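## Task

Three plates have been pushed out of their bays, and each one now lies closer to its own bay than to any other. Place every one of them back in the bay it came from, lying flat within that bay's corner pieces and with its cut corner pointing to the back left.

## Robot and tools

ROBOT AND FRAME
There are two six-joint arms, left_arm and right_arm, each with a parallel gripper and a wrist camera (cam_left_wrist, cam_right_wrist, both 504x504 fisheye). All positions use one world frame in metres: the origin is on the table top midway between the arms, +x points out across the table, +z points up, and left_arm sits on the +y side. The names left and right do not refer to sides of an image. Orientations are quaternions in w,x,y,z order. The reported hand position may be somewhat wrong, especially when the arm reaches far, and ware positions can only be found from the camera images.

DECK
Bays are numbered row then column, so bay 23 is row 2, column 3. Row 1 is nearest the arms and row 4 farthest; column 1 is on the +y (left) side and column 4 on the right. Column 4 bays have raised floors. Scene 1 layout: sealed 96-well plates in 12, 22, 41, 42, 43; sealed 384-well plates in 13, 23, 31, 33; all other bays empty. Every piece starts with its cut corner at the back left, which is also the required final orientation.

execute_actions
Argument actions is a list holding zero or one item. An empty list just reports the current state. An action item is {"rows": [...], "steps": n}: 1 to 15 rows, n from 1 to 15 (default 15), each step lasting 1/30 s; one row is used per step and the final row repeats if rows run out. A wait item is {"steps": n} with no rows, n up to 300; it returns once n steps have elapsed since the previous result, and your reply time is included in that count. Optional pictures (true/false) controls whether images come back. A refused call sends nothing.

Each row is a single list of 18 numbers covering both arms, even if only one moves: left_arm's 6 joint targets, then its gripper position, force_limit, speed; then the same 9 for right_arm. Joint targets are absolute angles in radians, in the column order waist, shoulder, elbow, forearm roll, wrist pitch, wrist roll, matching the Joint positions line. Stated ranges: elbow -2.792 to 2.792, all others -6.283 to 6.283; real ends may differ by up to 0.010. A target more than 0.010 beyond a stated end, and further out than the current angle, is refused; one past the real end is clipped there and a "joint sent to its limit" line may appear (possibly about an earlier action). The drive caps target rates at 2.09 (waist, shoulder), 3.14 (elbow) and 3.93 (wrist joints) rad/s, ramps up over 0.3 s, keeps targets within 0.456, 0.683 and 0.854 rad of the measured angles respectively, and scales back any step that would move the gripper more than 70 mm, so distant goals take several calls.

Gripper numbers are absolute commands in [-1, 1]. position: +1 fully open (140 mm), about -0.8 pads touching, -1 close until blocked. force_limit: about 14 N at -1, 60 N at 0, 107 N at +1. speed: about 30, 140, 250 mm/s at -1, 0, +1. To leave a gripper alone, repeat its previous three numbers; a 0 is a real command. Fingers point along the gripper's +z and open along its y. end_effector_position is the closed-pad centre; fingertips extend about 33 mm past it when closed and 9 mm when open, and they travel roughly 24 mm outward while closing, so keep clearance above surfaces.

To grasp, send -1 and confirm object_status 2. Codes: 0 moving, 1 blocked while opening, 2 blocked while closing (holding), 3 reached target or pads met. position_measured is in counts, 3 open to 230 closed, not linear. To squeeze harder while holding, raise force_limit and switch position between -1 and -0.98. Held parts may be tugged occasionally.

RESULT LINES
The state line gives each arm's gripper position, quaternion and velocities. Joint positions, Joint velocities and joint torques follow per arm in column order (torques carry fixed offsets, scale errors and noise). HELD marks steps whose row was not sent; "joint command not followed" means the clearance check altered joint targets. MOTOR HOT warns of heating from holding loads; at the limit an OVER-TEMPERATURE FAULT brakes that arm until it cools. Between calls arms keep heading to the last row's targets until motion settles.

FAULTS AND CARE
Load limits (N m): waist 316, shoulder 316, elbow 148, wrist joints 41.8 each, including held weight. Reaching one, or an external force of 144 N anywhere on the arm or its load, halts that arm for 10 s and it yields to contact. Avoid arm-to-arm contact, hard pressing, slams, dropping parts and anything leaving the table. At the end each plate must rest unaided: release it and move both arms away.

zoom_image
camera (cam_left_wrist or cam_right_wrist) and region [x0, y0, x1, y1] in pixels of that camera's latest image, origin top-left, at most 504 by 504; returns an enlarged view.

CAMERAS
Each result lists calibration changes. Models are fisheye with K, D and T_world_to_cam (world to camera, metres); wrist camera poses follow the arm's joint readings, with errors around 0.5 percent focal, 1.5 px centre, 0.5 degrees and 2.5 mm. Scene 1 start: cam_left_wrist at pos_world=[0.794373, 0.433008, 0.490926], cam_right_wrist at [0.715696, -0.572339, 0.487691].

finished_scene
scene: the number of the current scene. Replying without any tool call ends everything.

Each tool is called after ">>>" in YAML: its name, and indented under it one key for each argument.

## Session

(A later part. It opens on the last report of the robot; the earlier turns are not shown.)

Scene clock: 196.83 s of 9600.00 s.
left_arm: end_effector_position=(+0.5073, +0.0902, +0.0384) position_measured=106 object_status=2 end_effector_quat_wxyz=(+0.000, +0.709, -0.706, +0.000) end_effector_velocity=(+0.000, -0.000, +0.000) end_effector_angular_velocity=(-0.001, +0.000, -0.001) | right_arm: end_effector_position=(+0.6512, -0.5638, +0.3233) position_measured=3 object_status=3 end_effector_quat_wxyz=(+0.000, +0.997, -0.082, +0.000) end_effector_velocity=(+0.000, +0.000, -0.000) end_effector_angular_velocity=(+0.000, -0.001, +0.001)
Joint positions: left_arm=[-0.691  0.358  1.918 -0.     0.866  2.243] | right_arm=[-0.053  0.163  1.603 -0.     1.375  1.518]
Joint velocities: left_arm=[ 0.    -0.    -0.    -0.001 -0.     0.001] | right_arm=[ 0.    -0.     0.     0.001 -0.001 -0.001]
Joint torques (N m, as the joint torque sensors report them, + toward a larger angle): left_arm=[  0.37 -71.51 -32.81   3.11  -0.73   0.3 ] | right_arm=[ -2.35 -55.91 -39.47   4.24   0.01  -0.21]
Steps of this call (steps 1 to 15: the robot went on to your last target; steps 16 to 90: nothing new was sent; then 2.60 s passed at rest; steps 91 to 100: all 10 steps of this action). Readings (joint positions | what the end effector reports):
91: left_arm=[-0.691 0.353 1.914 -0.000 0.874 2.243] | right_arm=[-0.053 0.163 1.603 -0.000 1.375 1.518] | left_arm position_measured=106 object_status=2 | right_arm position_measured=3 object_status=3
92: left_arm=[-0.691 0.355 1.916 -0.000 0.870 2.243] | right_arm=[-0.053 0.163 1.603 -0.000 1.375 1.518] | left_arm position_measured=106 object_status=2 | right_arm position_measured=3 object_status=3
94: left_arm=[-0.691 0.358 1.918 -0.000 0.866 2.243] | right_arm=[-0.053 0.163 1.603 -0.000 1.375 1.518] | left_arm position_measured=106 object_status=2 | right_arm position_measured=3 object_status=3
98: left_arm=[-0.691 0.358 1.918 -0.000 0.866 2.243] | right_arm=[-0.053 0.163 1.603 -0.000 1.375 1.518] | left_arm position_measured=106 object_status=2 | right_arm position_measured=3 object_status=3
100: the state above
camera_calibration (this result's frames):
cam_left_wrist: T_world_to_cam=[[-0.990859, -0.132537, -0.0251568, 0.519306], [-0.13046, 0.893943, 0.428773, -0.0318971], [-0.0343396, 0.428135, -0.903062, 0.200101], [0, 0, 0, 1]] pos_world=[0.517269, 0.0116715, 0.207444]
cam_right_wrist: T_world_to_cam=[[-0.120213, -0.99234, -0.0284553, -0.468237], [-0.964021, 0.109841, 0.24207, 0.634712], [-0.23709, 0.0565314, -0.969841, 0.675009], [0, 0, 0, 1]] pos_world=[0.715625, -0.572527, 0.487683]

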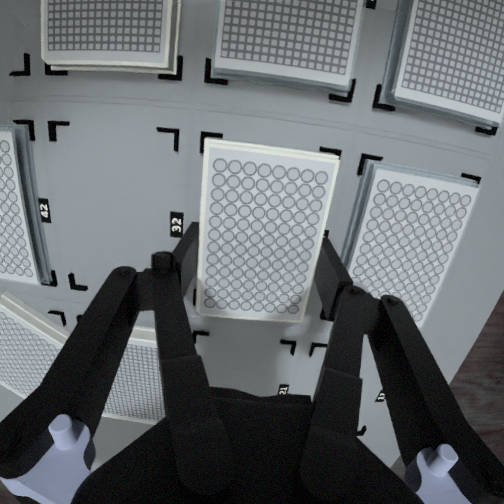

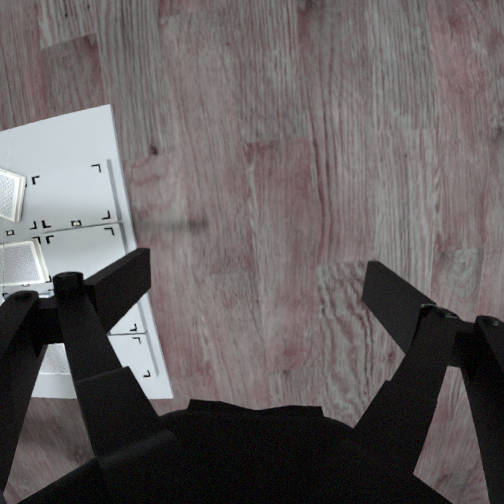

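>>> execute_actions:
  actions:
    - {"rows":[[-0.6909,0.3595,1.9188,0,0.8633,2.243,-1,0,-0.5,-0.053,0.163,1.603,0,1.375,1.518,1,0,0],[-0.6909,0.3595,1.9188,0,0.8633,2.243,-1,0,-0.5,-0.053,0.163,1.603,0,1.375,1.518,1,0,0],[-0.6909,0.3595,1.9188,0,0.8633,2.243,-1,0,-0.5,-0.053,0.163,1.603,0,1.375,1.518,1,0,0],[-0.6909,0.3595,1.9188,0,0.8633,2.243,-1,0,-0.5,-0.053,0.163,1.603,0,1.375,1.518,1,0,0],[-0.6909,0.3595,1.9188,0,0.8633,2.243,-1,0,-0.5,-0.053,0.163,1.603,0,1.375,1.518,1,0,0],[-0.6909,0.3595,1.9188,0,0.8633,2.243,0.45,0,-0.5,-0.053,0.163,1.603,0,1.375,1.518,1,0,0]],"steps":15}
  pictures: false

>>> execute_actions:
  actions:
    - {"rows":[[-0.6909,0.29,1.87,0,0.9816,2.243,0.45,0,-0.5,-0.053,0.163,1.603,0,1.375,1.518,1,0,0]],"steps":15}

Scene clock: 206.33 s of 9600.00 s.
left_arm: end_effector_position=(+0.5073, +0.0903, +0.0370) position_measured=72 object_status=0 end_effector_quat_wxyz=(-0.000, +0.709, -0.706, -0.000) end_effector_velocity=(-0.000, -0.000, +0.000) end_effector_angular_velocity=(-0.001, -0.000, -0.000) | right_arm: end_effector_position=(+0.6512, -0.5638, +0.3233) position_measured=3 object_status=3 end_effector_quat_wxyz=(+0.000, +0.997, -0.082, +0.000) end_effector_velocity=(+0.000, +0.000, +0.000) end_effector_angular_velocity=(+0.000, -0.001, -0.000)
Joint positions: left_arm=[-0.691  0.36   1.919  0.     0.863  2.243] | right_arm=[-0.053  0.163  1.603 -0.     1.375  1.518]
Joint velocities: left_arm=[-0.    -0.001  0.    -0.    -0.     0.   ] | right_arm=[-0.    -0.    -0.     0.001 -0.     0.   ]
Joint torques (N m, as the joint torque sensors report them, + toward a larger angle): left_arm=[  1.42 -72.12 -32.45   2.74  -0.86  -0.27] | right_arm=[ -1.29 -55.34 -39.66   4.03   0.06  -0.36]
Steps of this call (steps 1 to 15: the robot went on to your last target; steps 16 to 90: nothing new was sent; then 6.00 s passed at rest; steps 91 to 105: all 15 steps of this action). Readings (joint positions | what the end effector reports):
91: left_arm=[-0.691 0.358 1.918 0.000 0.866 2.243] | right_arm=[-0.053 0.163 1.603 -0.000 1.375 1.518] | left_arm position_measured=106 object_status=2 | right_arm position_measured=3 object_status=3
92: left_arm=[-0.691 0.359 1.918 0.000 0.864 2.243] | right_arm=[-0.053 0.163 1.603 -0.000 1.375 1.518] | left_arm position_measured=106 object_status=2 | right_arm position_measured=3 object_status=3
94: left_arm=[-0.691 0.359 1.919 0.000 0.863 2.243] | right_arm=[-0.053 0.163 1.603 -0.000 1.375 1.518] | left_arm position_measured=106 object_status=2 | right_arm position_measured=3 object_status=3
98: left_arm=[-0.691 0.360 1.919 0.000 0.863 2.243] | right_arm=[-0.053 0.163 1.603 -0.000 1.375 1.518] | left_arm position_measured=99 object_status=0 | right_arm position_measured=3 object_status=3
105: the state above

Scene clock: 206.83 s of 9600.00 s.
left_arm: end_effector_position=(+0.5067, +0.0910, +0.1034) position_measured=72 object_status=3 end_effector_quat_wxyz=(-0.000, +0.709, -0.706, -0.000) end_effector_velocity=(+0.000, -0.000, +0.000) end_effector_angular_velocity=(+0.000, +0.000, +0.001) | right_arm: end_effector_position=(+0.6512, -0.5638, +0.3233) position_measured=3 object_status=3 end_effector_quat_wxyz=(+0.000, +0.997, -0.082, +0.000) end_effector_velocity=(+0.001, -0.001, +0.001) end_effector_angular_velocity=(-0.002, -0.002, -0.000)
Joint positions: left_arm=[-0.691  0.29   1.87   0.     0.982  2.243] | right_arm=[-0.053  0.163  1.603 -0.     1.375  1.518]
Joint velocities: left_arm=[-0.     0.    -0.001 -0.     0.    -0.001] | right_arm=[-0.    -0.    -0.002 -0.002 -0.     0.   ]
Joint torques (N m, as the joint torque sensors report them, + toward a larger angle): left_arm=[ -1.3  -69.49 -35.89   3.36  -0.67   0.16] | right_arm=[ -1.68 -55.68 -39.25   4.2   -0.07  -0.28]
Steps of this call (steps 1 to 15: all 15 steps of this action). Readings (joint positions | what the end effector reports):
1: left_arm=[-0.691 0.359 1.919 0.000 0.864 2.243] | right_arm=[-0.053 0.163 1.603 -0.000 1.375 1.518] | left_arm position_measured=72 object_status=0 | right_arm position_measured=3 object_status=3
2: left_arm=[-0.691 0.356 1.916 0.000 0.871 2.243] | right_arm=[-0.053 0.163 1.603 -0.000 1.375 1.518] | left_arm position_measured=72 object_status=0 | right_arm position_measured=3 object_status=3
4: left_arm=[-0.691 0.325 1.894 0.000 0.924 2.243] | right_arm=[-0.053 0.163 1.603 -0.000 1.375 1.518] | left_arm position_measured=72 object_status=0 | right_arm position_measured=3 object_status=3
8: left_arm=[-0.691 0.290 1.870 0.000 0.981 2.243] | right_arm=[-0.053 0.163 1.603 -0.000 1.375 1.518] | left_arm position_measured=72 object_status=3 | right_arm position_measured=3 object_status=3
15: the state above
camera_calibration (this result's frames):
cam_left_wrist: T_world_to_cam=[[-0.99086, -0.132521, -0.0251811, 0.520461], [-0.130452, 0.893893, 0.42888, -0.0606065], [-0.0343265, 0.428245, -0.90301, 0.25839], [0, 0, 0, 1]] pos_world=[0.516668, 0.0124934, 0.272428]
cam_right_wrist: T_world_to_cam=[[-0.120213, -0.99234, -0.0284554, -0.468237], [-0.964021, 0.109841, 0.24207, 0.634712], [-0.23709, 0.0565315, -0.969841, 0.675009], [0, 0, 0, 1]] pos_world=[0.715625, -0.572527, 0.487683]

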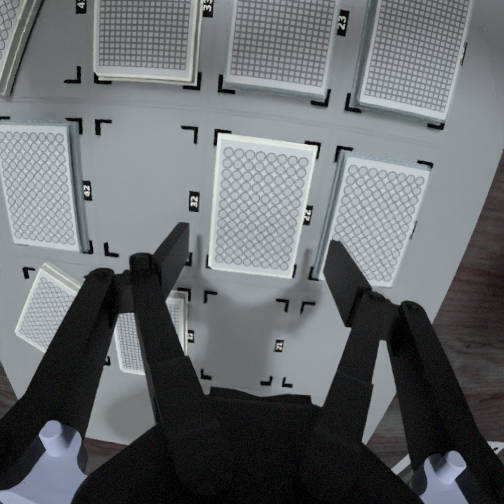

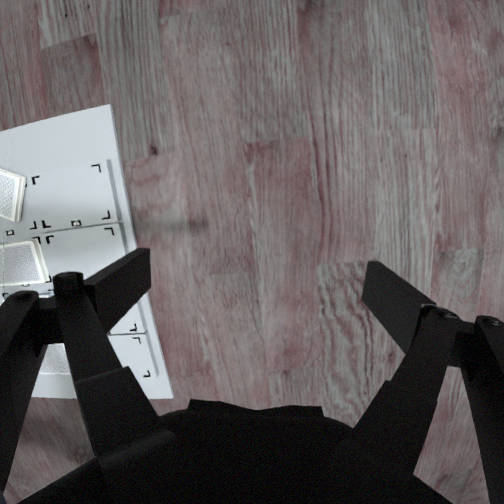

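>>> zoom_image:
  camera: "cam_left_wrist"
  region: [180,110,450,300]

Region (180, 110, 450, 300) of cam_left_wrist's 504x504 image, scaled by 1.867, with more detail than that image has; it fills the top 355 rows of this view, and the rest is white.

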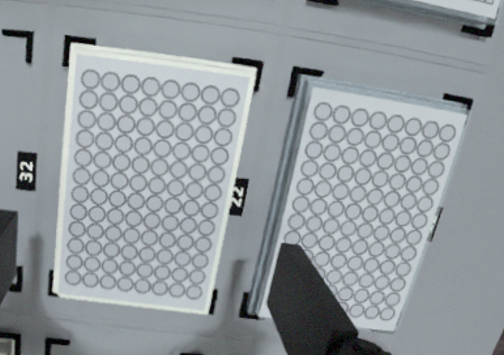

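>>> execute_actions:
  actions:
    - {"rows":[[-0.3001,0.337,1.6095,0,1.195,2.639,1,0,0,-0.053,0.163,1.603,0,1.375,1.518,1,0,0]],"steps":15}
  pictures: false

>>> execute_actions:
  actions:
    - {"steps":12}

Scene clock: 216.70 s of 9600.00 s.
left_arm: end_effector_position=(+0.6803, +0.1991, +0.1751) position_measured=3 object_status=0 end_effector_quat_wxyz=(+0.000, +0.707, -0.707, +0.000) end_effector_velocity=(+0.356, +0.329, +0.168) end_effector_angular_velocity=(+0.001, +0.001, -0.003) | right_arm: end_effector_position=(+0.6512, -0.5638, +0.3233) position_measured=3 object_status=3 end_effector_quat_wxyz=(+0.000, +0.997, -0.082, +0.000) end_effector_velocity=(+0.000, -0.000, +0.000) end_effector_angular_velocity=(-0.001, -0.000, +0.000)
Joint positions: left_arm=[-0.397  0.325  1.674 -0.     1.142  2.541] | right_arm=[-0.053  0.163  1.603 -0.     1.375  1.518]
Joint velocities: left_arm=[ 0.669  0.081 -0.443  0.001  0.364  0.671] | right_arm=[ 0.    -0.    -0.    -0.001 -0.     0.   ]
Joint torques (N m, as the joint torque sensors report them, + toward a larger angle): left_arm=[ -0.32 -78.12 -38.92   3.52   0.     0.03] | right_arm=[ -2.55 -55.89 -39.05   4.03   0.03  -0.33]
Steps of this call (steps 1 to 15: the robot went on to your last target; steps 16 to 90: nothing new was sent; then 6.37 s passed at rest; steps 91 to 105: all 15 steps of this action). Readings (joint positions | what the end effector reports):
91: left_arm=[-0.691 0.290 1.870 -0.000 0.982 2.243] | right_arm=[-0.053 0.163 1.603 -0.000 1.375 1.518] | left_arm position_measured=72 object_status=0 | right_arm position_measured=3 object_status=3
92: left_arm=[-0.686 0.291 1.867 -0.000 0.984 2.248] | right_arm=[-0.053 0.163 1.603 -0.000 1.375 1.518] | left_arm position_measured=68 object_status=0 | right_arm position_measured=3 object_status=3
94: left_arm=[-0.655 0.294 1.846 -0.000 1.002 2.280] | right_arm=[-0.053 0.163 1.603 -0.000 1.375 1.518] | left_arm position_measured=53 object_status=0 | right_arm position_measured=3 object_status=3
98: left_arm=[-0.558 0.306 1.781 -0.000 1.054 2.378] | right_arm=[-0.053 0.163 1.603 -0.000 1.375 1.518] | left_arm position_measured=23 object_status=0 | right_arm position_measured=3 object_status=3
105: the state above

Scene clock: 217.10 s of 9600.00 s.
left_arm: end_effector_position=(+0.7296, +0.2503, +0.1999) position_measured=3 object_status=3 end_effector_quat_wxyz=(-0.000, +0.707, -0.707, -0.000) end_effector_velocity=(-0.000, +0.001, +0.000) end_effector_angular_velocity=(-0.001, +0.001, +0.001) | right_arm: end_effector_position=(+0.6512, -0.5638, +0.3233) position_measured=3 object_status=3 end_effector_quat_wxyz=(+0.000, +0.997, -0.082, +0.000) end_effector_velocity=(-0.000, +0.000, -0.000) end_effector_angular_velocity=(+0.000, -0.000, +0.000)
Joint positions: left_arm=[-0.3    0.337  1.61   0.     1.195  2.639] | right_arm=[-0.053  0.163  1.603 -0.     1.375  1.518]
Joint velocities: left_arm=[ 0.001 -0.001  0.    -0.001  0.001  0.001] | right_arm=[ 0.    -0.     0.001  0.    -0.001  0.   ]
Joint torques (N m, as the joint torque sensors report them, + toward a larger angle): left_arm=[  0.96 -76.29 -40.2    4.08  -0.27   0.14] | right_arm=[ -2.7  -55.89 -39.25   4.14   0.02  -0.27]
Steps of this call (steps 1 to 12: the robot went on to your last target). Readings (joint positions | what the end effector reports):
1: left_arm=[-0.375 0.328 1.659 -0.000 1.154 2.563] | right_arm=[-0.053 0.163 1.603 -0.000 1.375 1.518] | left_arm position_measured=3 object_status=0 | right_arm position_measured=3 object_status=3
2: left_arm=[-0.352 0.331 1.644 -0.000 1.166 2.586] | right_arm=[-0.053 0.163 1.603 -0.000 1.375 1.518] | left_arm position_measured=3 object_status=3 | right_arm position_measured=3 object_status=3
4: left_arm=[-0.315 0.335 1.619 0.000 1.187 2.624] | right_arm=[-0.053 0.163 1.603 -0.000 1.375 1.518] | left_arm position_measured=3 object_status=3 | right_arm position_measured=3 object_status=3
8: left_arm=[-0.300 0.337 1.610 0.000 1.195 2.639] | right_arm=[-0.053 0.163 1.603 -0.000 1.375 1.518] | left_arm position_measured=3 object_status=3 | right_arm position_measured=3 object_status=3
12: the state above
camera_calibration (this result's frames):
cam_left_wrist: T_world_to_cam=[[-0.991551, -0.127236, -0.0252529, 0.76401], [-0.125715, 0.89458, 0.428861, -0.218939], [-0.0319756, 0.428412, -0.903018, 0.283219], [0, 0, 0, 1]] pos_world=[0.739087, 0.171734, 0.36894]
cam_right_wrist: T_world_to_cam=[[-0.120213, -0.99234, -0.0284553, -0.468237], [-0.964021, 0.109841, 0.24207, 0.634712], [-0.23709, 0.0565314, -0.969841, 0.675009], [0, 0, 0, 1]] pos_world=[0.715625, -0.572527, 0.487683]

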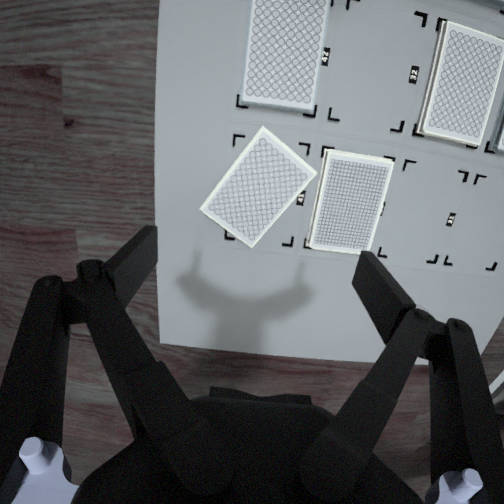

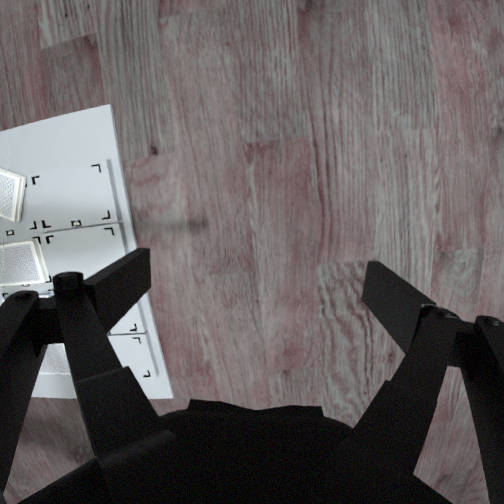

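>>> zoom_image:
  camera: "cam_left_wrist"
  region: [190,110,410,270]

Region (190, 110, 410, 270) of cam_left_wrist's 504x504 image, scaled by 2.291, with more detail than that image has; it fills the top 367 rows of this view, and the rest is white.

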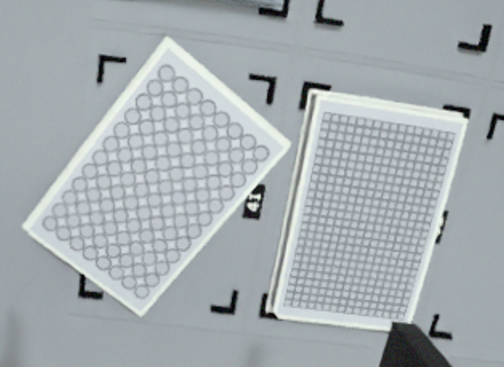

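>>> execute_actions:
  actions:
    - {"rows":[[-0.297,0.4245,1.7022,0,1.0149,3.187,0.55,0,0,-0.053,0.163,1.603,0,1.375,1.518,1,0,0]],"steps":15}
  pictures: false

>>> execute_actions:
  actions:
    - {"rows":[[-0.297,0.4684,1.7366,0,0.9366,3.187,0.55,0,0,-0.053,0.163,1.603,0,1.375,1.518,1,0,0]],"steps":15}

Scene clock: 242.63 s of 9600.00 s.
left_arm: end_effector_position=(+0.7351, +0.2499, +0.0901) position_measured=59 object_status=3 end_effector_quat_wxyz=(-0.000, -0.491, +0.871, -0.000) end_effector_velocity=(+0.001, -0.000, +0.001) end_effector_angular_velocity=(-0.002, -0.004, -0.007) | right_arm: end_effector_position=(+0.6512, -0.5638, +0.3233) position_measured=3 object_status=3 end_effector_quat_wxyz=(+0.000, +0.997, -0.082, +0.000) end_effector_velocity=(-0.000, +0.000, -0.000) end_effector_angular_velocity=(-0.000, +0.000, +0.001)
Joint positions: left_arm=[-0.297  0.424  1.702 -0.     1.015  3.187] | right_arm=[-0.053  0.163  1.603 -0.     1.375  1.518]
Joint velocities: left_arm=[ 0.    -0.001  0.    -0.    -0.003  0.008] | right_arm=[ 0. -0.  0. -0.  0. -0.]
Joint torques (N m, as the joint torque sensors report them, + toward a larger angle): left_arm=[  1.02 -75.44 -35.53   3.4   -0.07   0.1 ] | right_arm=[ -1.86 -55.52 -39.05   4.1    0.03  -0.34]
Steps of this call (steps 1 to 30: the robot went on to your last target; steps 31 to 90: nothing new was sent; then 22.03 s passed at rest; steps 91 to 105: all 15 steps of this action). Readings (joint positions | what the end effector reports):
91: left_arm=[-0.300 0.337 1.610 -0.000 1.195 2.640] | right_arm=[-0.053 0.163 1.603 -0.000 1.375 1.518] | left_arm position_measured=3 object_status=0 | right_arm position_measured=3 object_status=3
92: left_arm=[-0.300 0.338 1.611 -0.000 1.192 2.648] | right_arm=[-0.053 0.163 1.603 -0.000 1.375 1.518] | left_arm position_measured=7 object_status=0 | right_arm position_measured=3 object_status=3
94: left_arm=[-0.300 0.347 1.621 -0.000 1.173 2.708] | right_arm=[-0.053 0.163 1.603 -0.000 1.375 1.518] | left_arm position_measured=22 object_status=0 | right_arm position_measured=3 object_status=3
98: left_arm=[-0.298 0.390 1.665 -0.000 1.087 2.969] | right_arm=[-0.053 0.163 1.603 -0.000 1.375 1.518] | left_arm position_measured=52 object_status=0 | right_arm position_measured=3 object_status=3
105: the state above

Scene clock: 243.13 s of 9600.00 s.
left_arm: end_effector_position=(+0.7352, +0.2499, +0.0420) position_measured=59 object_status=3 end_effector_quat_wxyz=(+0.000, -0.490, +0.872, -0.000) end_effector_velocity=(-0.001, +0.000, -0.001) end_effector_angular_velocity=(+0.001, +0.001, +0.001) | right_arm: end_effector_position=(+0.6512, -0.5638, +0.3233) position_measured=3 object_status=3 end_effector_quat_wxyz=(+0.000, +0.997, -0.082, +0.000) end_effector_velocity=(+0.001, +0.000, +0.000) end_effector_angular_velocity=(+0.000, -0.002, -0.000)
Joint positions: left_arm=[-0.297  0.468  1.736 -0.     0.937  3.187] | right_arm=[-0.053  0.163  1.603 -0.     1.375  1.518]
Joint velocities: left_arm=[-0.     0.001  0.001  0.    -0.    -0.001] | right_arm=[ 0.    -0.    -0.     0.001 -0.001  0.   ]
Joint torques (N m, as the joint torque sensors report them, + toward a larger angle): left_arm=[ -1.5  -84.08 -33.93   3.23  -0.62   0.02] | right_arm=[ -1.38 -56.19 -39.27   4.12  -0.01  -0.31]
Steps of this call (steps 1 to 15: all 15 steps of this action). Readings (joint positions | what the end effector reports):
1: left_arm=[-0.297 0.425 1.702 -0.000 1.015 3.187] | right_arm=[-0.053 0.163 1.603 -0.000 1.375 1.518] | left_arm position_measured=59 object_status=3 | right_arm position_measured=3 object_status=3
2: left_arm=[-0.297 0.429 1.705 -0.000 1.006 3.187] | right_arm=[-0.053 0.163 1.603 -0.000 1.375 1.518] | left_arm position_measured=59 object_status=3 | right_arm position_measured=3 object_status=3
4: left_arm=[-0.297 0.455 1.727 -0.000 0.959 3.187] | right_arm=[-0.053 0.163 1.603 -0.000 1.375 1.518] | left_arm position_measured=59 object_status=3 | right_arm position_measured=3 object_status=3
8: left_arm=[-0.297 0.469 1.736 -0.000 0.937 3.187] | right_arm=[-0.053 0.163 1.603 -0.000 1.375 1.518] | left_arm position_measured=59 object_status=3 | right_arm position_measured=3 object_status=3
15: the state above
camera_calibration (this result's frames):
cam_left_wrist: T_world_to_cam=[[-0.913965, 0.405006, -0.0252605, 0.575489], [0.356067, 0.830268, 0.428802, -0.48824], [0.19464, 0.382915, -0.903045, -0.0142743], [0, 0, 0, 1]] pos_world=[0.702601, 0.177759, 0.211005]
cam_right_wrist: T_world_to_cam=[[-0.120213, -0.99234, -0.0284553, -0.468237], [-0.964021, 0.109841, 0.24207, 0.634712], [-0.23709, 0.0565314, -0.969841, 0.675009], [0, 0, 0, 1]] pos_world=[0.715625, -0.572527, 0.487683]

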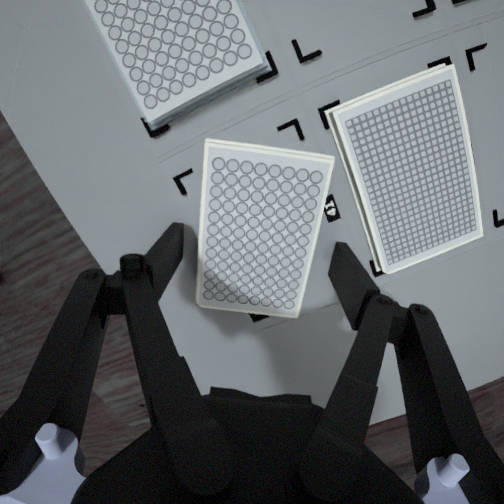

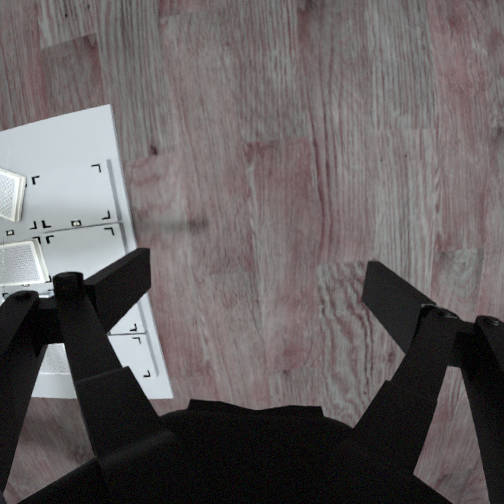

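>>> execute_actions:
  actions:
    - {"rows":[[-0.297,0.4684,1.7366,0,0.9366,3.187,-1,0,-0.5,-0.053,0.163,1.603,0,1.375,1.518,1,0,0]],"steps":15}

Scene clock: 246.93 s of 9600.00 s.
left_arm: end_effector_position=(+0.7353, +0.2498, +0.0423) position_measured=110 object_status=0 end_effector_quat_wxyz=(+0.000, -0.490, +0.872, -0.000) end_effector_velocity=(-0.001, +0.000, -0.001) end_effector_angular_velocity=(+0.001, +0.002, +0.000) | right_arm: end_effector_position=(+0.6512, -0.5638, +0.3233) position_measured=3 object_status=3 end_effector_quat_wxyz=(+0.000, +0.997, -0.082, +0.000) end_effector_velocity=(-0.000, -0.000, -0.000) end_effector_angular_velocity=(-0.001, +0.000, +0.000)
Joint positions: left_arm=[-0.297  0.468  1.736  0.     0.937  3.187] | right_arm=[-0.053  0.163  1.603 -0.     1.375  1.518]
Joint velocities: left_arm=[-0.     0.001  0.001 -0.     0.001 -0.   ] | right_arm=[ 0.    -0.     0.    -0.001  0.    -0.   ]
Joint torques (N m, as the joint torque sensors report them, + toward a larger angle): left_arm=[ -0.44 -46.74 -15.3    3.48  -1.66  -0.11] | right_arm=[ -1.93 -55.4  -39.25   4.04   0.27  -0.36]
Steps of this call (steps 1 to 15: the robot went on to your last target; steps 16 to 90: nothing new was sent; then 0.30 s passed at rest; steps 91 to 105: all 15 steps of this action). Readings (joint positions | what the end effector reports):
91: left_arm=[-0.297 0.468 1.737 0.000 0.937 3.187] | right_arm=[-0.053 0.163 1.603 -0.000 1.375 1.518] | left_arm position_measured=59 object_status=0 | right_arm position_measured=3 object_status=3
92: left_arm=[-0.297 0.468 1.737 0.000 0.937 3.187] | right_arm=[-0.053 0.163 1.603 -0.000 1.375 1.518] | left_arm position_measured=62 object_status=0 | right_arm position_measured=3 object_status=3
94: left_arm=[-0.297 0.468 1.737 0.000 0.937 3.187] | right_arm=[-0.053 0.163 1.603 -0.000 1.375 1.518] | left_arm position_measured=71 object_status=0 | right_arm position_measured=3 object_status=3
98: left_arm=[-0.297 0.468 1.737 0.000 0.937 3.187] | right_arm=[-0.053 0.163 1.603 -0.000 1.375 1.518] | left_arm position_measured=89 object_status=0 | right_arm position_measured=3 object_status=3
105: the state above
camera_calibration (this result's frames):
cam_left_wrist: T_world_to_cam=[[-0.913928, 0.405052, -0.0258589, 0.575625], [0.355886, 0.830368, 0.428759, -0.488254], [0.195142, 0.382652, -0.903049, -0.0142417], [0, 0, 0, 1]] pos_world=[0.702622, 0.177722, 0.211367]
cam_right_wrist: T_world_to_cam=[[-0.120213, -0.99234, -0.0284554, -0.468237], [-0.964021, 0.109841, 0.24207, 0.634712], [-0.23709, 0.0565316, -0.969841, 0.675009], [0, 0, 0, 1]] pos_world=[0.715625, -0.572527, 0.487683]

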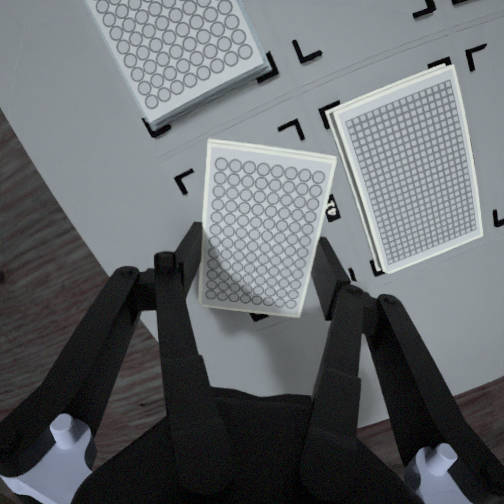

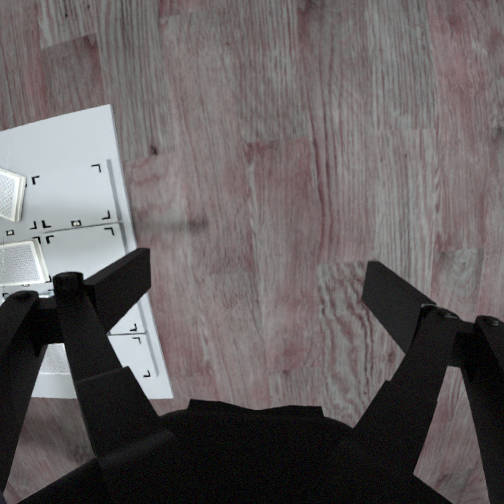

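>>> execute_actions:
  actions:
    - {"rows":[[-0.297,0.4657,1.7345,0,0.9415,3.187,-1,0,-0.5,-0.053,0.163,1.603,0,1.375,1.518,1,0,0]],"steps":10}
  pictures: false

Scene clock: 252.40 s of 9600.00 s.
left_arm: end_effector_position=(+0.7351, +0.2499, +0.0447) position_measured=110 object_status=2 end_effector_quat_wxyz=(-0.000, -0.490, +0.872, +0.000) end_effector_velocity=(+0.001, -0.001, +0.002) end_effector_angular_velocity=(-0.001, -0.003, -0.000) | right_arm: end_effector_position=(+0.6512, -0.5638, +0.3233) position_measured=3 object_status=3 end_effector_quat_wxyz=(+0.000, +0.997, -0.082, +0.000) end_effector_velocity=(+0.000, -0.000, -0.000) end_effector_angular_velocity=(-0.001, -0.000, +0.000)
Joint positions: left_arm=[-0.297  0.466  1.735 -0.     0.942  3.187] | right_arm=[-0.053  0.163  1.603 -0.     1.375  1.518]
Joint velocities: left_arm=[-0.    -0.002 -0.001  0.    -0.001  0.   ] | right_arm=[-0.     0.     0.    -0.001 -0.001 -0.   ]
Joint torques (N m, as the joint torque sensors report them, + toward a larger angle): left_arm=[  1.28 -80.82 -35.34   3.02  -0.57   0.45] | right_arm=[ -2.37 -55.35 -39.37   4.17  -0.06  -0.21]
Steps of this call (steps 1 to 15: the robot went on to your last target; steps 16 to 90: nothing new was sent; then 2.13 s passed at rest; steps 91 to 100: all 10 steps of this action). Readings (joint positions | what the end effector reports):
91: left_arm=[-0.297 0.468 1.737 -0.000 0.937 3.187] | right_arm=[-0.053 0.163 1.603 -0.000 1.375 1.518] | left_arm position_measured=110 object_status=2 | right_arm position_measured=3 object_status=3
92: left_arm=[-0.297 0.468 1.736 -0.000 0.939 3.187] | right_arm=[-0.053 0.163 1.603 -0.000 1.375 1.518] | left_arm position_measured=110 object_status=2 | right_arm position_measured=3 object_status=3
94: left_arm=[-0.297 0.467 1.735 -0.000 0.941 3.187] | right_arm=[-0.053 0.163 1.603 -0.000 1.375 1.518] | left_arm position_measured=110 object_status=2 | right_arm position_measured=3 object_status=3
98: left_arm=[-0.297 0.466 1.735 -0.000 0.942 3.187] | right_arm=[-0.053 0.163 1.603 -0.000 1.375 1.518] | left_arm position_measured=110 object_status=2 | right_arm position_measured=3 object_status=3
100: the state above

>>> execute_actions:
  actions:
    - {"rows":[[-0.297,0.4337,1.7094,0,0.9985,3.187,-1,0,-0.5,-0.053,0.163,1.603,0,1.375,1.518,1,0,0]],"steps":10}
  pictures: false

>>> execute_actions:
  actions:
    - {"rows":[[-0.3006,0.4361,1.7573,0,0.9482,2.636,-1,0,-0.5,-0.053,0.163,1.603,0,1.375,1.518,1,0,0]],"steps":15}
  pictures: false

>>> execute_actions:
  actions:
    - {"steps":5}

>>> zoom_image:
  camera: "cam_left_wrist"
  region: [160,110,400,360]

Scene clock: 261.83 s of 9600.00 s.
left_arm: end_effector_position=(+0.7353, +0.2498, +0.0800) position_measured=110 object_status=2 end_effector_quat_wxyz=(+0.000, -0.490, +0.872, -0.000) end_effector_velocity=(-0.002, +0.001, -0.003) end_effector_angular_velocity=(+0.002, +0.006, +0.000) | right_arm: end_effector_position=(+0.6512, -0.5638, +0.3233) position_measured=3 object_status=3 end_effector_quat_wxyz=(+0.000, +0.997, -0.082, +0.000) end_effector_velocity=(+0.000, +0.000, +0.001) end_effector_angular_velocity=(+0.001, -0.000, +0.000)
Joint positions: left_arm=[-0.297  0.433  1.709  0.     0.998  3.187] | right_arm=[-0.053  0.163  1.603 -0.     1.375  1.518]
Joint velocities: left_arm=[-0.     0.003  0.002 -0.001  0.002  0.   ] | right_arm=[-0.    -0.    -0.001  0.001  0.001 -0.001]
Joint torques (N m, as the joint torque sensors report them, + toward a larger angle): left_arm=[ -0.3  -80.73 -34.45   3.45  -0.47   0.15] | right_arm=[ -1.62 -56.26 -38.85   4.15   0.    -0.2 ]
Steps of this call (steps 1 to 15: the robot went on to your last target; steps 16 to 90: nothing new was sent; then 6.10 s passed at rest; steps 91 to 100: all 10 steps of this action). Readings (joint positions | what the end effector reports):
91: left_arm=[-0.297 0.465 1.734 0.000 0.942 3.187] | right_arm=[-0.053 0.163 1.603 -0.000 1.375 1.518] | left_arm position_measured=110 object_status=2 | right_arm position_measured=3 object_status=3
92: left_arm=[-0.297 0.461 1.731 0.000 0.950 3.187] | right_arm=[-0.053 0.163 1.603 -0.000 1.375 1.518] | left_arm position_measured=110 object_status=2 | right_arm position_measured=3 object_status=3
94: left_arm=[-0.297 0.439 1.713 0.000 0.988 3.187] | right_arm=[-0.053 0.163 1.603 -0.000 1.375 1.518] | left_arm position_measured=110 object_status=2 | right_arm position_measured=3 object_status=3
98: left_arm=[-0.297 0.433 1.709 0.000 0.998 3.187] | right_arm=[-0.053 0.163 1.603 -0.000 1.375 1.518] | left_arm position_measured=110 object_status=2 | right_arm position_measured=3 object_status=3
100: the state above

Scene clock: 262.33 s of 9600.00 s.
left_arm: end_effector_position=(+0.7215, +0.2544, +0.0560) position_measured=110 object_status=2 end_effector_quat_wxyz=(+0.000, +0.708, -0.707, +0.000) end_effector_velocity=(-0.002, +0.001, -0.002) end_effector_angular_velocity=(+0.001, +0.003, +0.004) | right_arm: end_effector_position=(+0.6512, -0.5638, +0.3233) position_measured=3 object_status=3 end_effector_quat_wxyz=(+0.000, +0.997, -0.082, +0.000) end_effector_velocity=(+0.001, -0.001, +0.000) end_effector_angular_velocity=(-0.003, -0.001, +0.001)
Joint positions: left_arm=[-0.301  0.436  1.757 -0.     0.948  2.636] | right_arm=[-0.053  0.163  1.603 -0.     1.375  1.518]
Joint velocities: left_arm=[-0.     0.     0.003 -0.    -0.    -0.004] | right_arm=[-0.    -0.    -0.001 -0.003 -0.001 -0.   ]
Joint torques (N m, as the joint torque sensors report them, + toward a larger angle): left_arm=[  0.13 -79.4  -36.02   2.87  -0.4   -0.26] | right_arm=[ -2.93 -55.85 -39.09   4.08   0.01  -0.39]
Steps of this call (steps 1 to 15: all 15 steps of this action). Readings (joint positions | what the end effector reports):
1: left_arm=[-0.297 0.434 1.709 0.000 0.998 3.187] | right_arm=[-0.053 0.163 1.603 -0.000 1.375 1.518] | left_arm position_measured=110 object_status=2 | right_arm position_measured=3 object_status=3
2: left_arm=[-0.297 0.434 1.710 0.000 0.998 3.178] | right_arm=[-0.053 0.163 1.603 -0.000 1.375 1.518] | left_arm position_measured=110 object_status=2 | right_arm position_measured=3 object_status=3
4: left_arm=[-0.297 0.434 1.715 0.000 0.993 3.119] | right_arm=[-0.053 0.163 1.603 -0.000 1.375 1.518] | left_arm position_measured=110 object_status=2 | right_arm position_measured=3 object_status=3
8: left_arm=[-0.299 0.435 1.739 -0.000 0.967 2.840] | right_arm=[-0.053 0.163 1.603 -0.000 1.375 1.518] | left_arm position_measured=110 object_status=2 | right_arm position_measured=3 object_status=3
15: the state above

Scene clock: 262.50 s of 9600.00 s.
left_arm: end_effector_position=(+0.7215, +0.2544, +0.0560) position_measured=110 object_status=2 end_effector_quat_wxyz=(+0.000, +0.708, -0.707, +0.000) end_effector_velocity=(-0.000, +0.001, -0.001) end_effector_angular_velocity=(+0.001, +0.002, -0.001) | right_arm: end_effector_position=(+0.6512, -0.5638, +0.3233) position_measured=3 object_status=3 end_effector_quat_wxyz=(+0.000, +0.997, -0.082, +0.000) end_effector_velocity=(-0.000, -0.000, -0.000) end_effector_angular_velocity=(-0.001, +0.001, +0.000)
Joint positions: left_arm=[-0.301  0.436  1.757 -0.     0.948  2.636] | right_arm=[-0.053  0.163  1.603 -0.     1.375  1.518]
Joint velocities: left_arm=[0.    0.001 0.001 0.001 0.001 0.001] | right_arm=[ 0.     0.     0.001 -0.001  0.     0.   ]
Joint torques (N m, as the joint torque sensors report them, + toward a larger angle): left_arm=[ -1.57 -81.98 -35.29   3.53  -0.32  -0.17] | right_arm=[ -1.82 -55.33 -39.03   4.14  -0.06  -0.31]
Steps of this call (steps 1 to 5: the robot went on to your last target). Readings (joint positions | what the end effector reports):
1: left_arm=[-0.301 0.436 1.757 -0.000 0.948 2.636] | right_arm=[-0.053 0.163 1.603 -0.000 1.375 1.518] | left_arm position_measured=110 object_status=2 | right_arm position_measured=3 object_status=3
2: left_arm=[-0.301 0.436 1.757 -0.000 0.948 2.636] | right_arm=[-0.053 0.163 1.603 -0.000 1.375 1.518] | left_arm position_measured=110 object_status=2 | right_arm position_measured=3 object_status=3
4: left_arm=[-0.301 0.436 1.757 -0.000 0.948 2.636] | right_arm=[-0.053 0.163 1.603 -0.000 1.375 1.518] | left_arm position_measured=110 object_status=2 | right_arm position_measured=3 object_status=3
5: the state above
camera_calibration (this result's frames):
cam_left_wrist: T_world_to_cam=[[-0.991221, -0.129801, -0.0251681, 0.75333], [-0.127996, 0.894296, 0.428779, -0.16013], [-0.0331483, 0.428236, -0.903059, 0.152105], [0, 0, 0, 1]] pos_world=[0.731262, 0.17585, 0.22498]
cam_right_wrist: T_world_to_cam=[[-0.120213, -0.99234, -0.0284554, -0.468237], [-0.964021, 0.109841, 0.24207, 0.634711], [-0.23709, 0.0565315, -0.969841, 0.675009], [0, 0, 0, 1]] pos_world=[0.715625, -0.572527, 0.487683]

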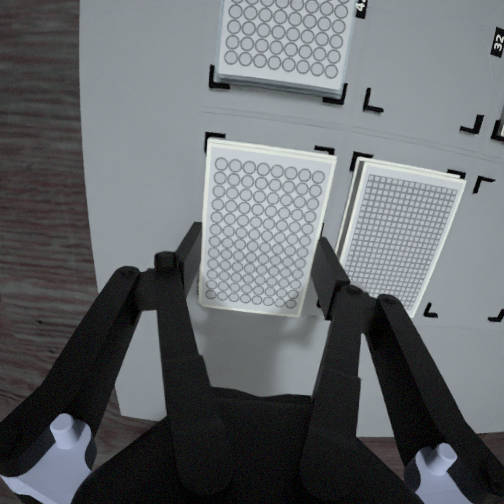

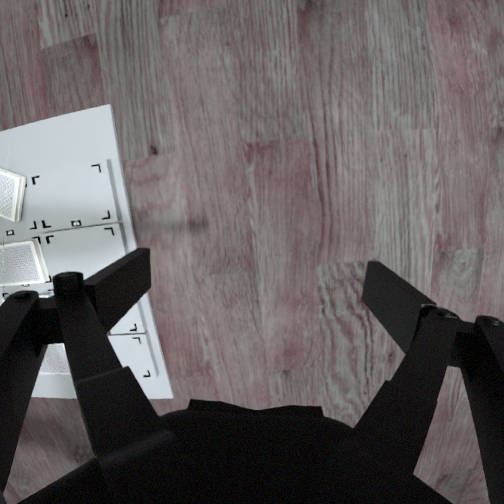

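Region (160, 110, 400, 360) of cam_left_wrist's 504x504 image, scaled by 2.016, with more detail than that image has; it fills the left 484 columns of this view, and the rest is white.

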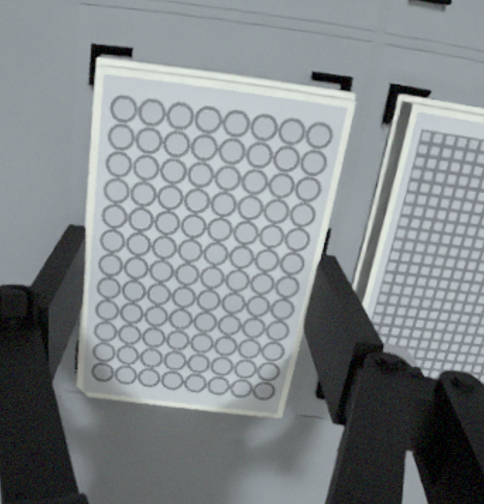

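>>> execute_actions:
  actions:
    - {"rows":[[-0.2998,0.4442,1.76,0,0.9374,2.637,-1,0,-0.5,-0.053,0.163,1.603,0,1.375,1.518,1,0,0]],"steps":10}

>>> zoom_image:
  camera: "cam_left_wrist"
  region: [160,110,400,360]

Scene clock: 276.67 s of 9600.00 s.
left_arm: end_effector_position=(+0.7226, +0.2545, +0.0489) position_measured=110 object_status=2 end_effector_quat_wxyz=(-0.000, +0.708, -0.707, -0.000) end_effector_velocity=(+0.000, +0.000, +0.000) end_effector_angular_velocity=(-0.001, -0.000, -0.001) | right_arm: end_effector_position=(+0.6512, -0.5638, +0.3233) position_measured=3 object_status=3 end_effector_quat_wxyz=(+0.000, +0.997, -0.082, +0.000) end_effector_velocity=(-0.000, -0.000, -0.000) end_effector_angular_velocity=(-0.001, +0.000, -0.001)
Joint positions: left_arm=[-0.3    0.444  1.76   0.     0.937  2.637] | right_arm=[-0.053  0.163  1.603 -0.     1.375  1.518]
Joint velocities: left_arm=[ 0.    -0.    -0.    -0.    -0.     0.001] | right_arm=[-0.     0.     0.001 -0.001 -0.     0.   ]
Joint torques (N m, as the joint torque sensors report them, + toward a larger angle): left_arm=[  1.12 -81.87 -34.38   3.59  -0.71  -0.29] | right_arm=[ -1.98 -56.35 -38.93   4.09   0.06  -0.16]
Steps of this call (steps 1 to 15: the robot went on to your last target; steps 16 to 90: nothing new was sent; then 10.83 s passed at rest; steps 91 to 100: all 10 steps of this action). Readings (joint positions | what the end effector reports):
91: left_arm=[-0.301 0.436 1.757 0.000 0.948 2.636] | right_arm=[-0.053 0.163 1.603 -0.000 1.375 1.518] | left_arm position_measured=110 object_status=2 | right_arm position_measured=3 object_status=3
92: left_arm=[-0.300 0.439 1.758 0.000 0.943 2.636] | right_arm=[-0.053 0.163 1.603 -0.000 1.375 1.518] | left_arm position_measured=110 object_status=2 | right_arm position_measured=3 object_status=3
94: left_arm=[-0.300 0.444 1.760 0.000 0.938 2.636] | right_arm=[-0.053 0.163 1.603 -0.000 1.375 1.518] | left_arm position_measured=110 object_status=2 | right_arm position_measured=3 object_status=3
98: left_arm=[-0.300 0.444 1.760 0.000 0.937 2.637] | right_arm=[-0.053 0.163 1.603 -0.000 1.375 1.518] | left_arm position_measured=110 object_status=2 | right_arm position_measured=3 object_status=3
100: the state above
camera_calibration (this result's frames):
cam_left_wrist: T_world_to_cam=[[-0.991232, -0.12971, -0.0251857, 0.754225], [-0.127919, 0.894274, 0.428847, -0.157095], [-0.033103, 0.428309, -0.903026, 0.145717], [0, 0, 0, 1]] pos_world=[0.732341, 0.175905, 0.217952]
cam_right_wrist: T_world_to_cam=[[-0.120213, -0.99234, -0.0284551, -0.468237], [-0.964021, 0.109841, 0.24207, 0.634711], [-0.23709, 0.0565313, -0.969841, 0.675009], [0, 0, 0, 1]] pos_world=[0.715625, -0.572527, 0.487683]

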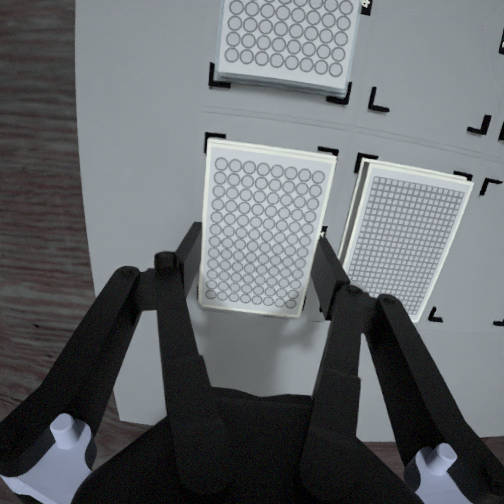

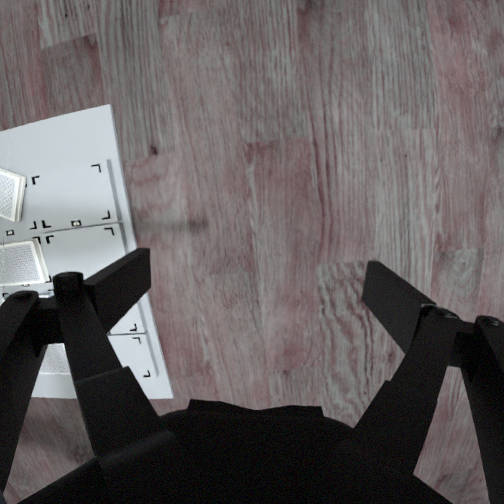

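Region (160, 110, 400, 360) of cam_left_wrist's 504x504 image, scaled by 2.016, with more detail than that image has; it fills the left 484 columns of this view, and the rest is white.

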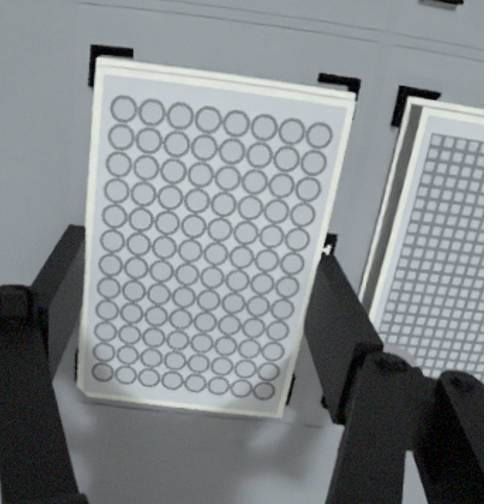

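>>> execute_actions:
  actions:
    - {"rows":[[-0.2998,0.4495,1.7637,0,0.9284,2.637,-1,0,-0.5,-0.053,0.163,1.603,0,1.375,1.518,1,0,0]],"steps":10}

Scene clock: 280.97 s of 9600.00 s.
left_arm: end_effector_position=(+0.7226, +0.2544, +0.0435) position_measured=110 object_status=2 end_effector_quat_wxyz=(+0.000, +0.708, -0.707, +0.000) end_effector_velocity=(+0.000, +0.000, -0.000) end_effector_angular_velocity=(+0.001, -0.001, -0.002) | right_arm: end_effector_position=(+0.6512, -0.5638, +0.3233) position_measured=3 object_status=3 end_effector_quat_wxyz=(+0.000, +0.997, -0.082, +0.000) end_effector_velocity=(-0.000, +0.000, -0.000) end_effector_angular_velocity=(+0.000, +0.000, -0.000)
Joint positions: left_arm=[-0.3    0.449  1.764 -0.     0.928  2.637] | right_arm=[-0.053  0.163  1.603 -0.     1.375  1.518]
Joint velocities: left_arm=[-0.     0.     0.     0.002 -0.     0.001] | right_arm=[-0. -0.  0.  0.  0. -0.]
Joint torques (N m, as the joint torque sensors report them, + toward a larger angle): left_arm=[  2.96 -74.09 -30.13   4.49  -1.15   0.35] | right_arm=[ -1.6  -55.93 -39.13   4.09   0.01  -0.19]
Steps of this call (steps 1 to 15: the robot went on to your last target; steps 16 to 90: nothing new was sent; then 0.97 s passed at rest; steps 91 to 100: all 10 steps of this action). Readings (joint positions | what the end effector reports):
91: left_arm=[-0.300 0.444 1.760 -0.000 0.937 2.637] | right_arm=[-0.053 0.163 1.603 -0.000 1.375 1.518] | left_arm position_measured=110 object_status=2 | right_arm position_measured=3 object_status=3
92: left_arm=[-0.300 0.446 1.761 -0.000 0.933 2.637] | right_arm=[-0.053 0.163 1.603 -0.000 1.375 1.518] | left_arm position_measured=110 object_status=2 | right_arm position_measured=3 object_status=3
94: left_arm=[-0.300 0.449 1.763 -0.000 0.929 2.637] | right_arm=[-0.053 0.163 1.603 -0.000 1.375 1.518] | left_arm position_measured=110 object_status=2 | right_arm position_measured=3 object_status=3
98: left_arm=[-0.300 0.449 1.764 -0.000 0.928 2.637] | right_arm=[-0.053 0.163 1.603 -0.000 1.375 1.518] | left_arm position_measured=110 object_status=2 | right_arm position_measured=3 object_status=3
100: the state above
camera_calibration (this result's frames):
cam_left_wrist: T_world_to_cam=[[-0.991229, -0.12973, -0.025221, 0.754124], [-0.127958, 0.894347, 0.428685, -0.154726], [-0.0330569, 0.428152, -0.903102, 0.140868], [0, 0, 0, 1]] pos_world=[0.732367, 0.175898, 0.212566]
cam_right_wrist: T_world_to_cam=[[-0.120213, -0.99234, -0.0284552, -0.468237], [-0.964021, 0.109841, 0.24207, 0.634712], [-0.23709, 0.0565314, -0.969841, 0.675009], [0, 0, 0, 1]] pos_world=[0.715625, -0.572527, 0.487683]

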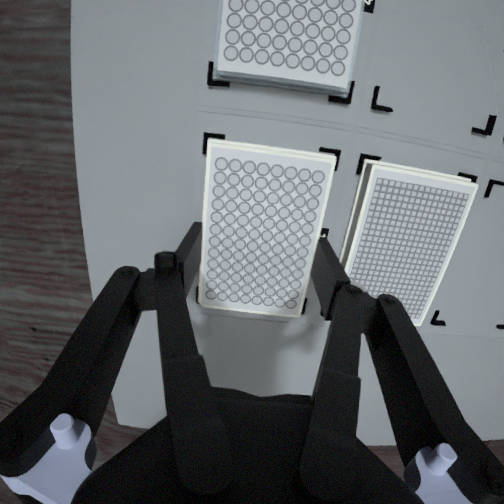

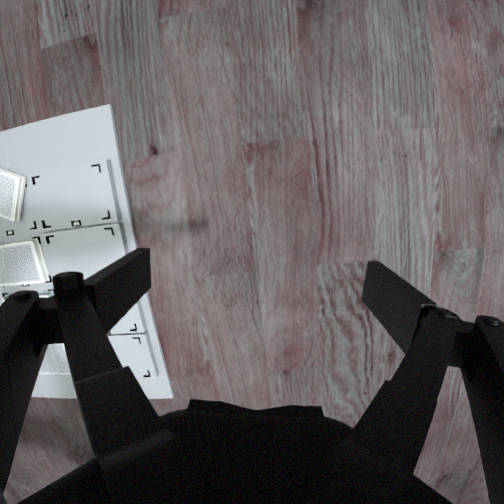

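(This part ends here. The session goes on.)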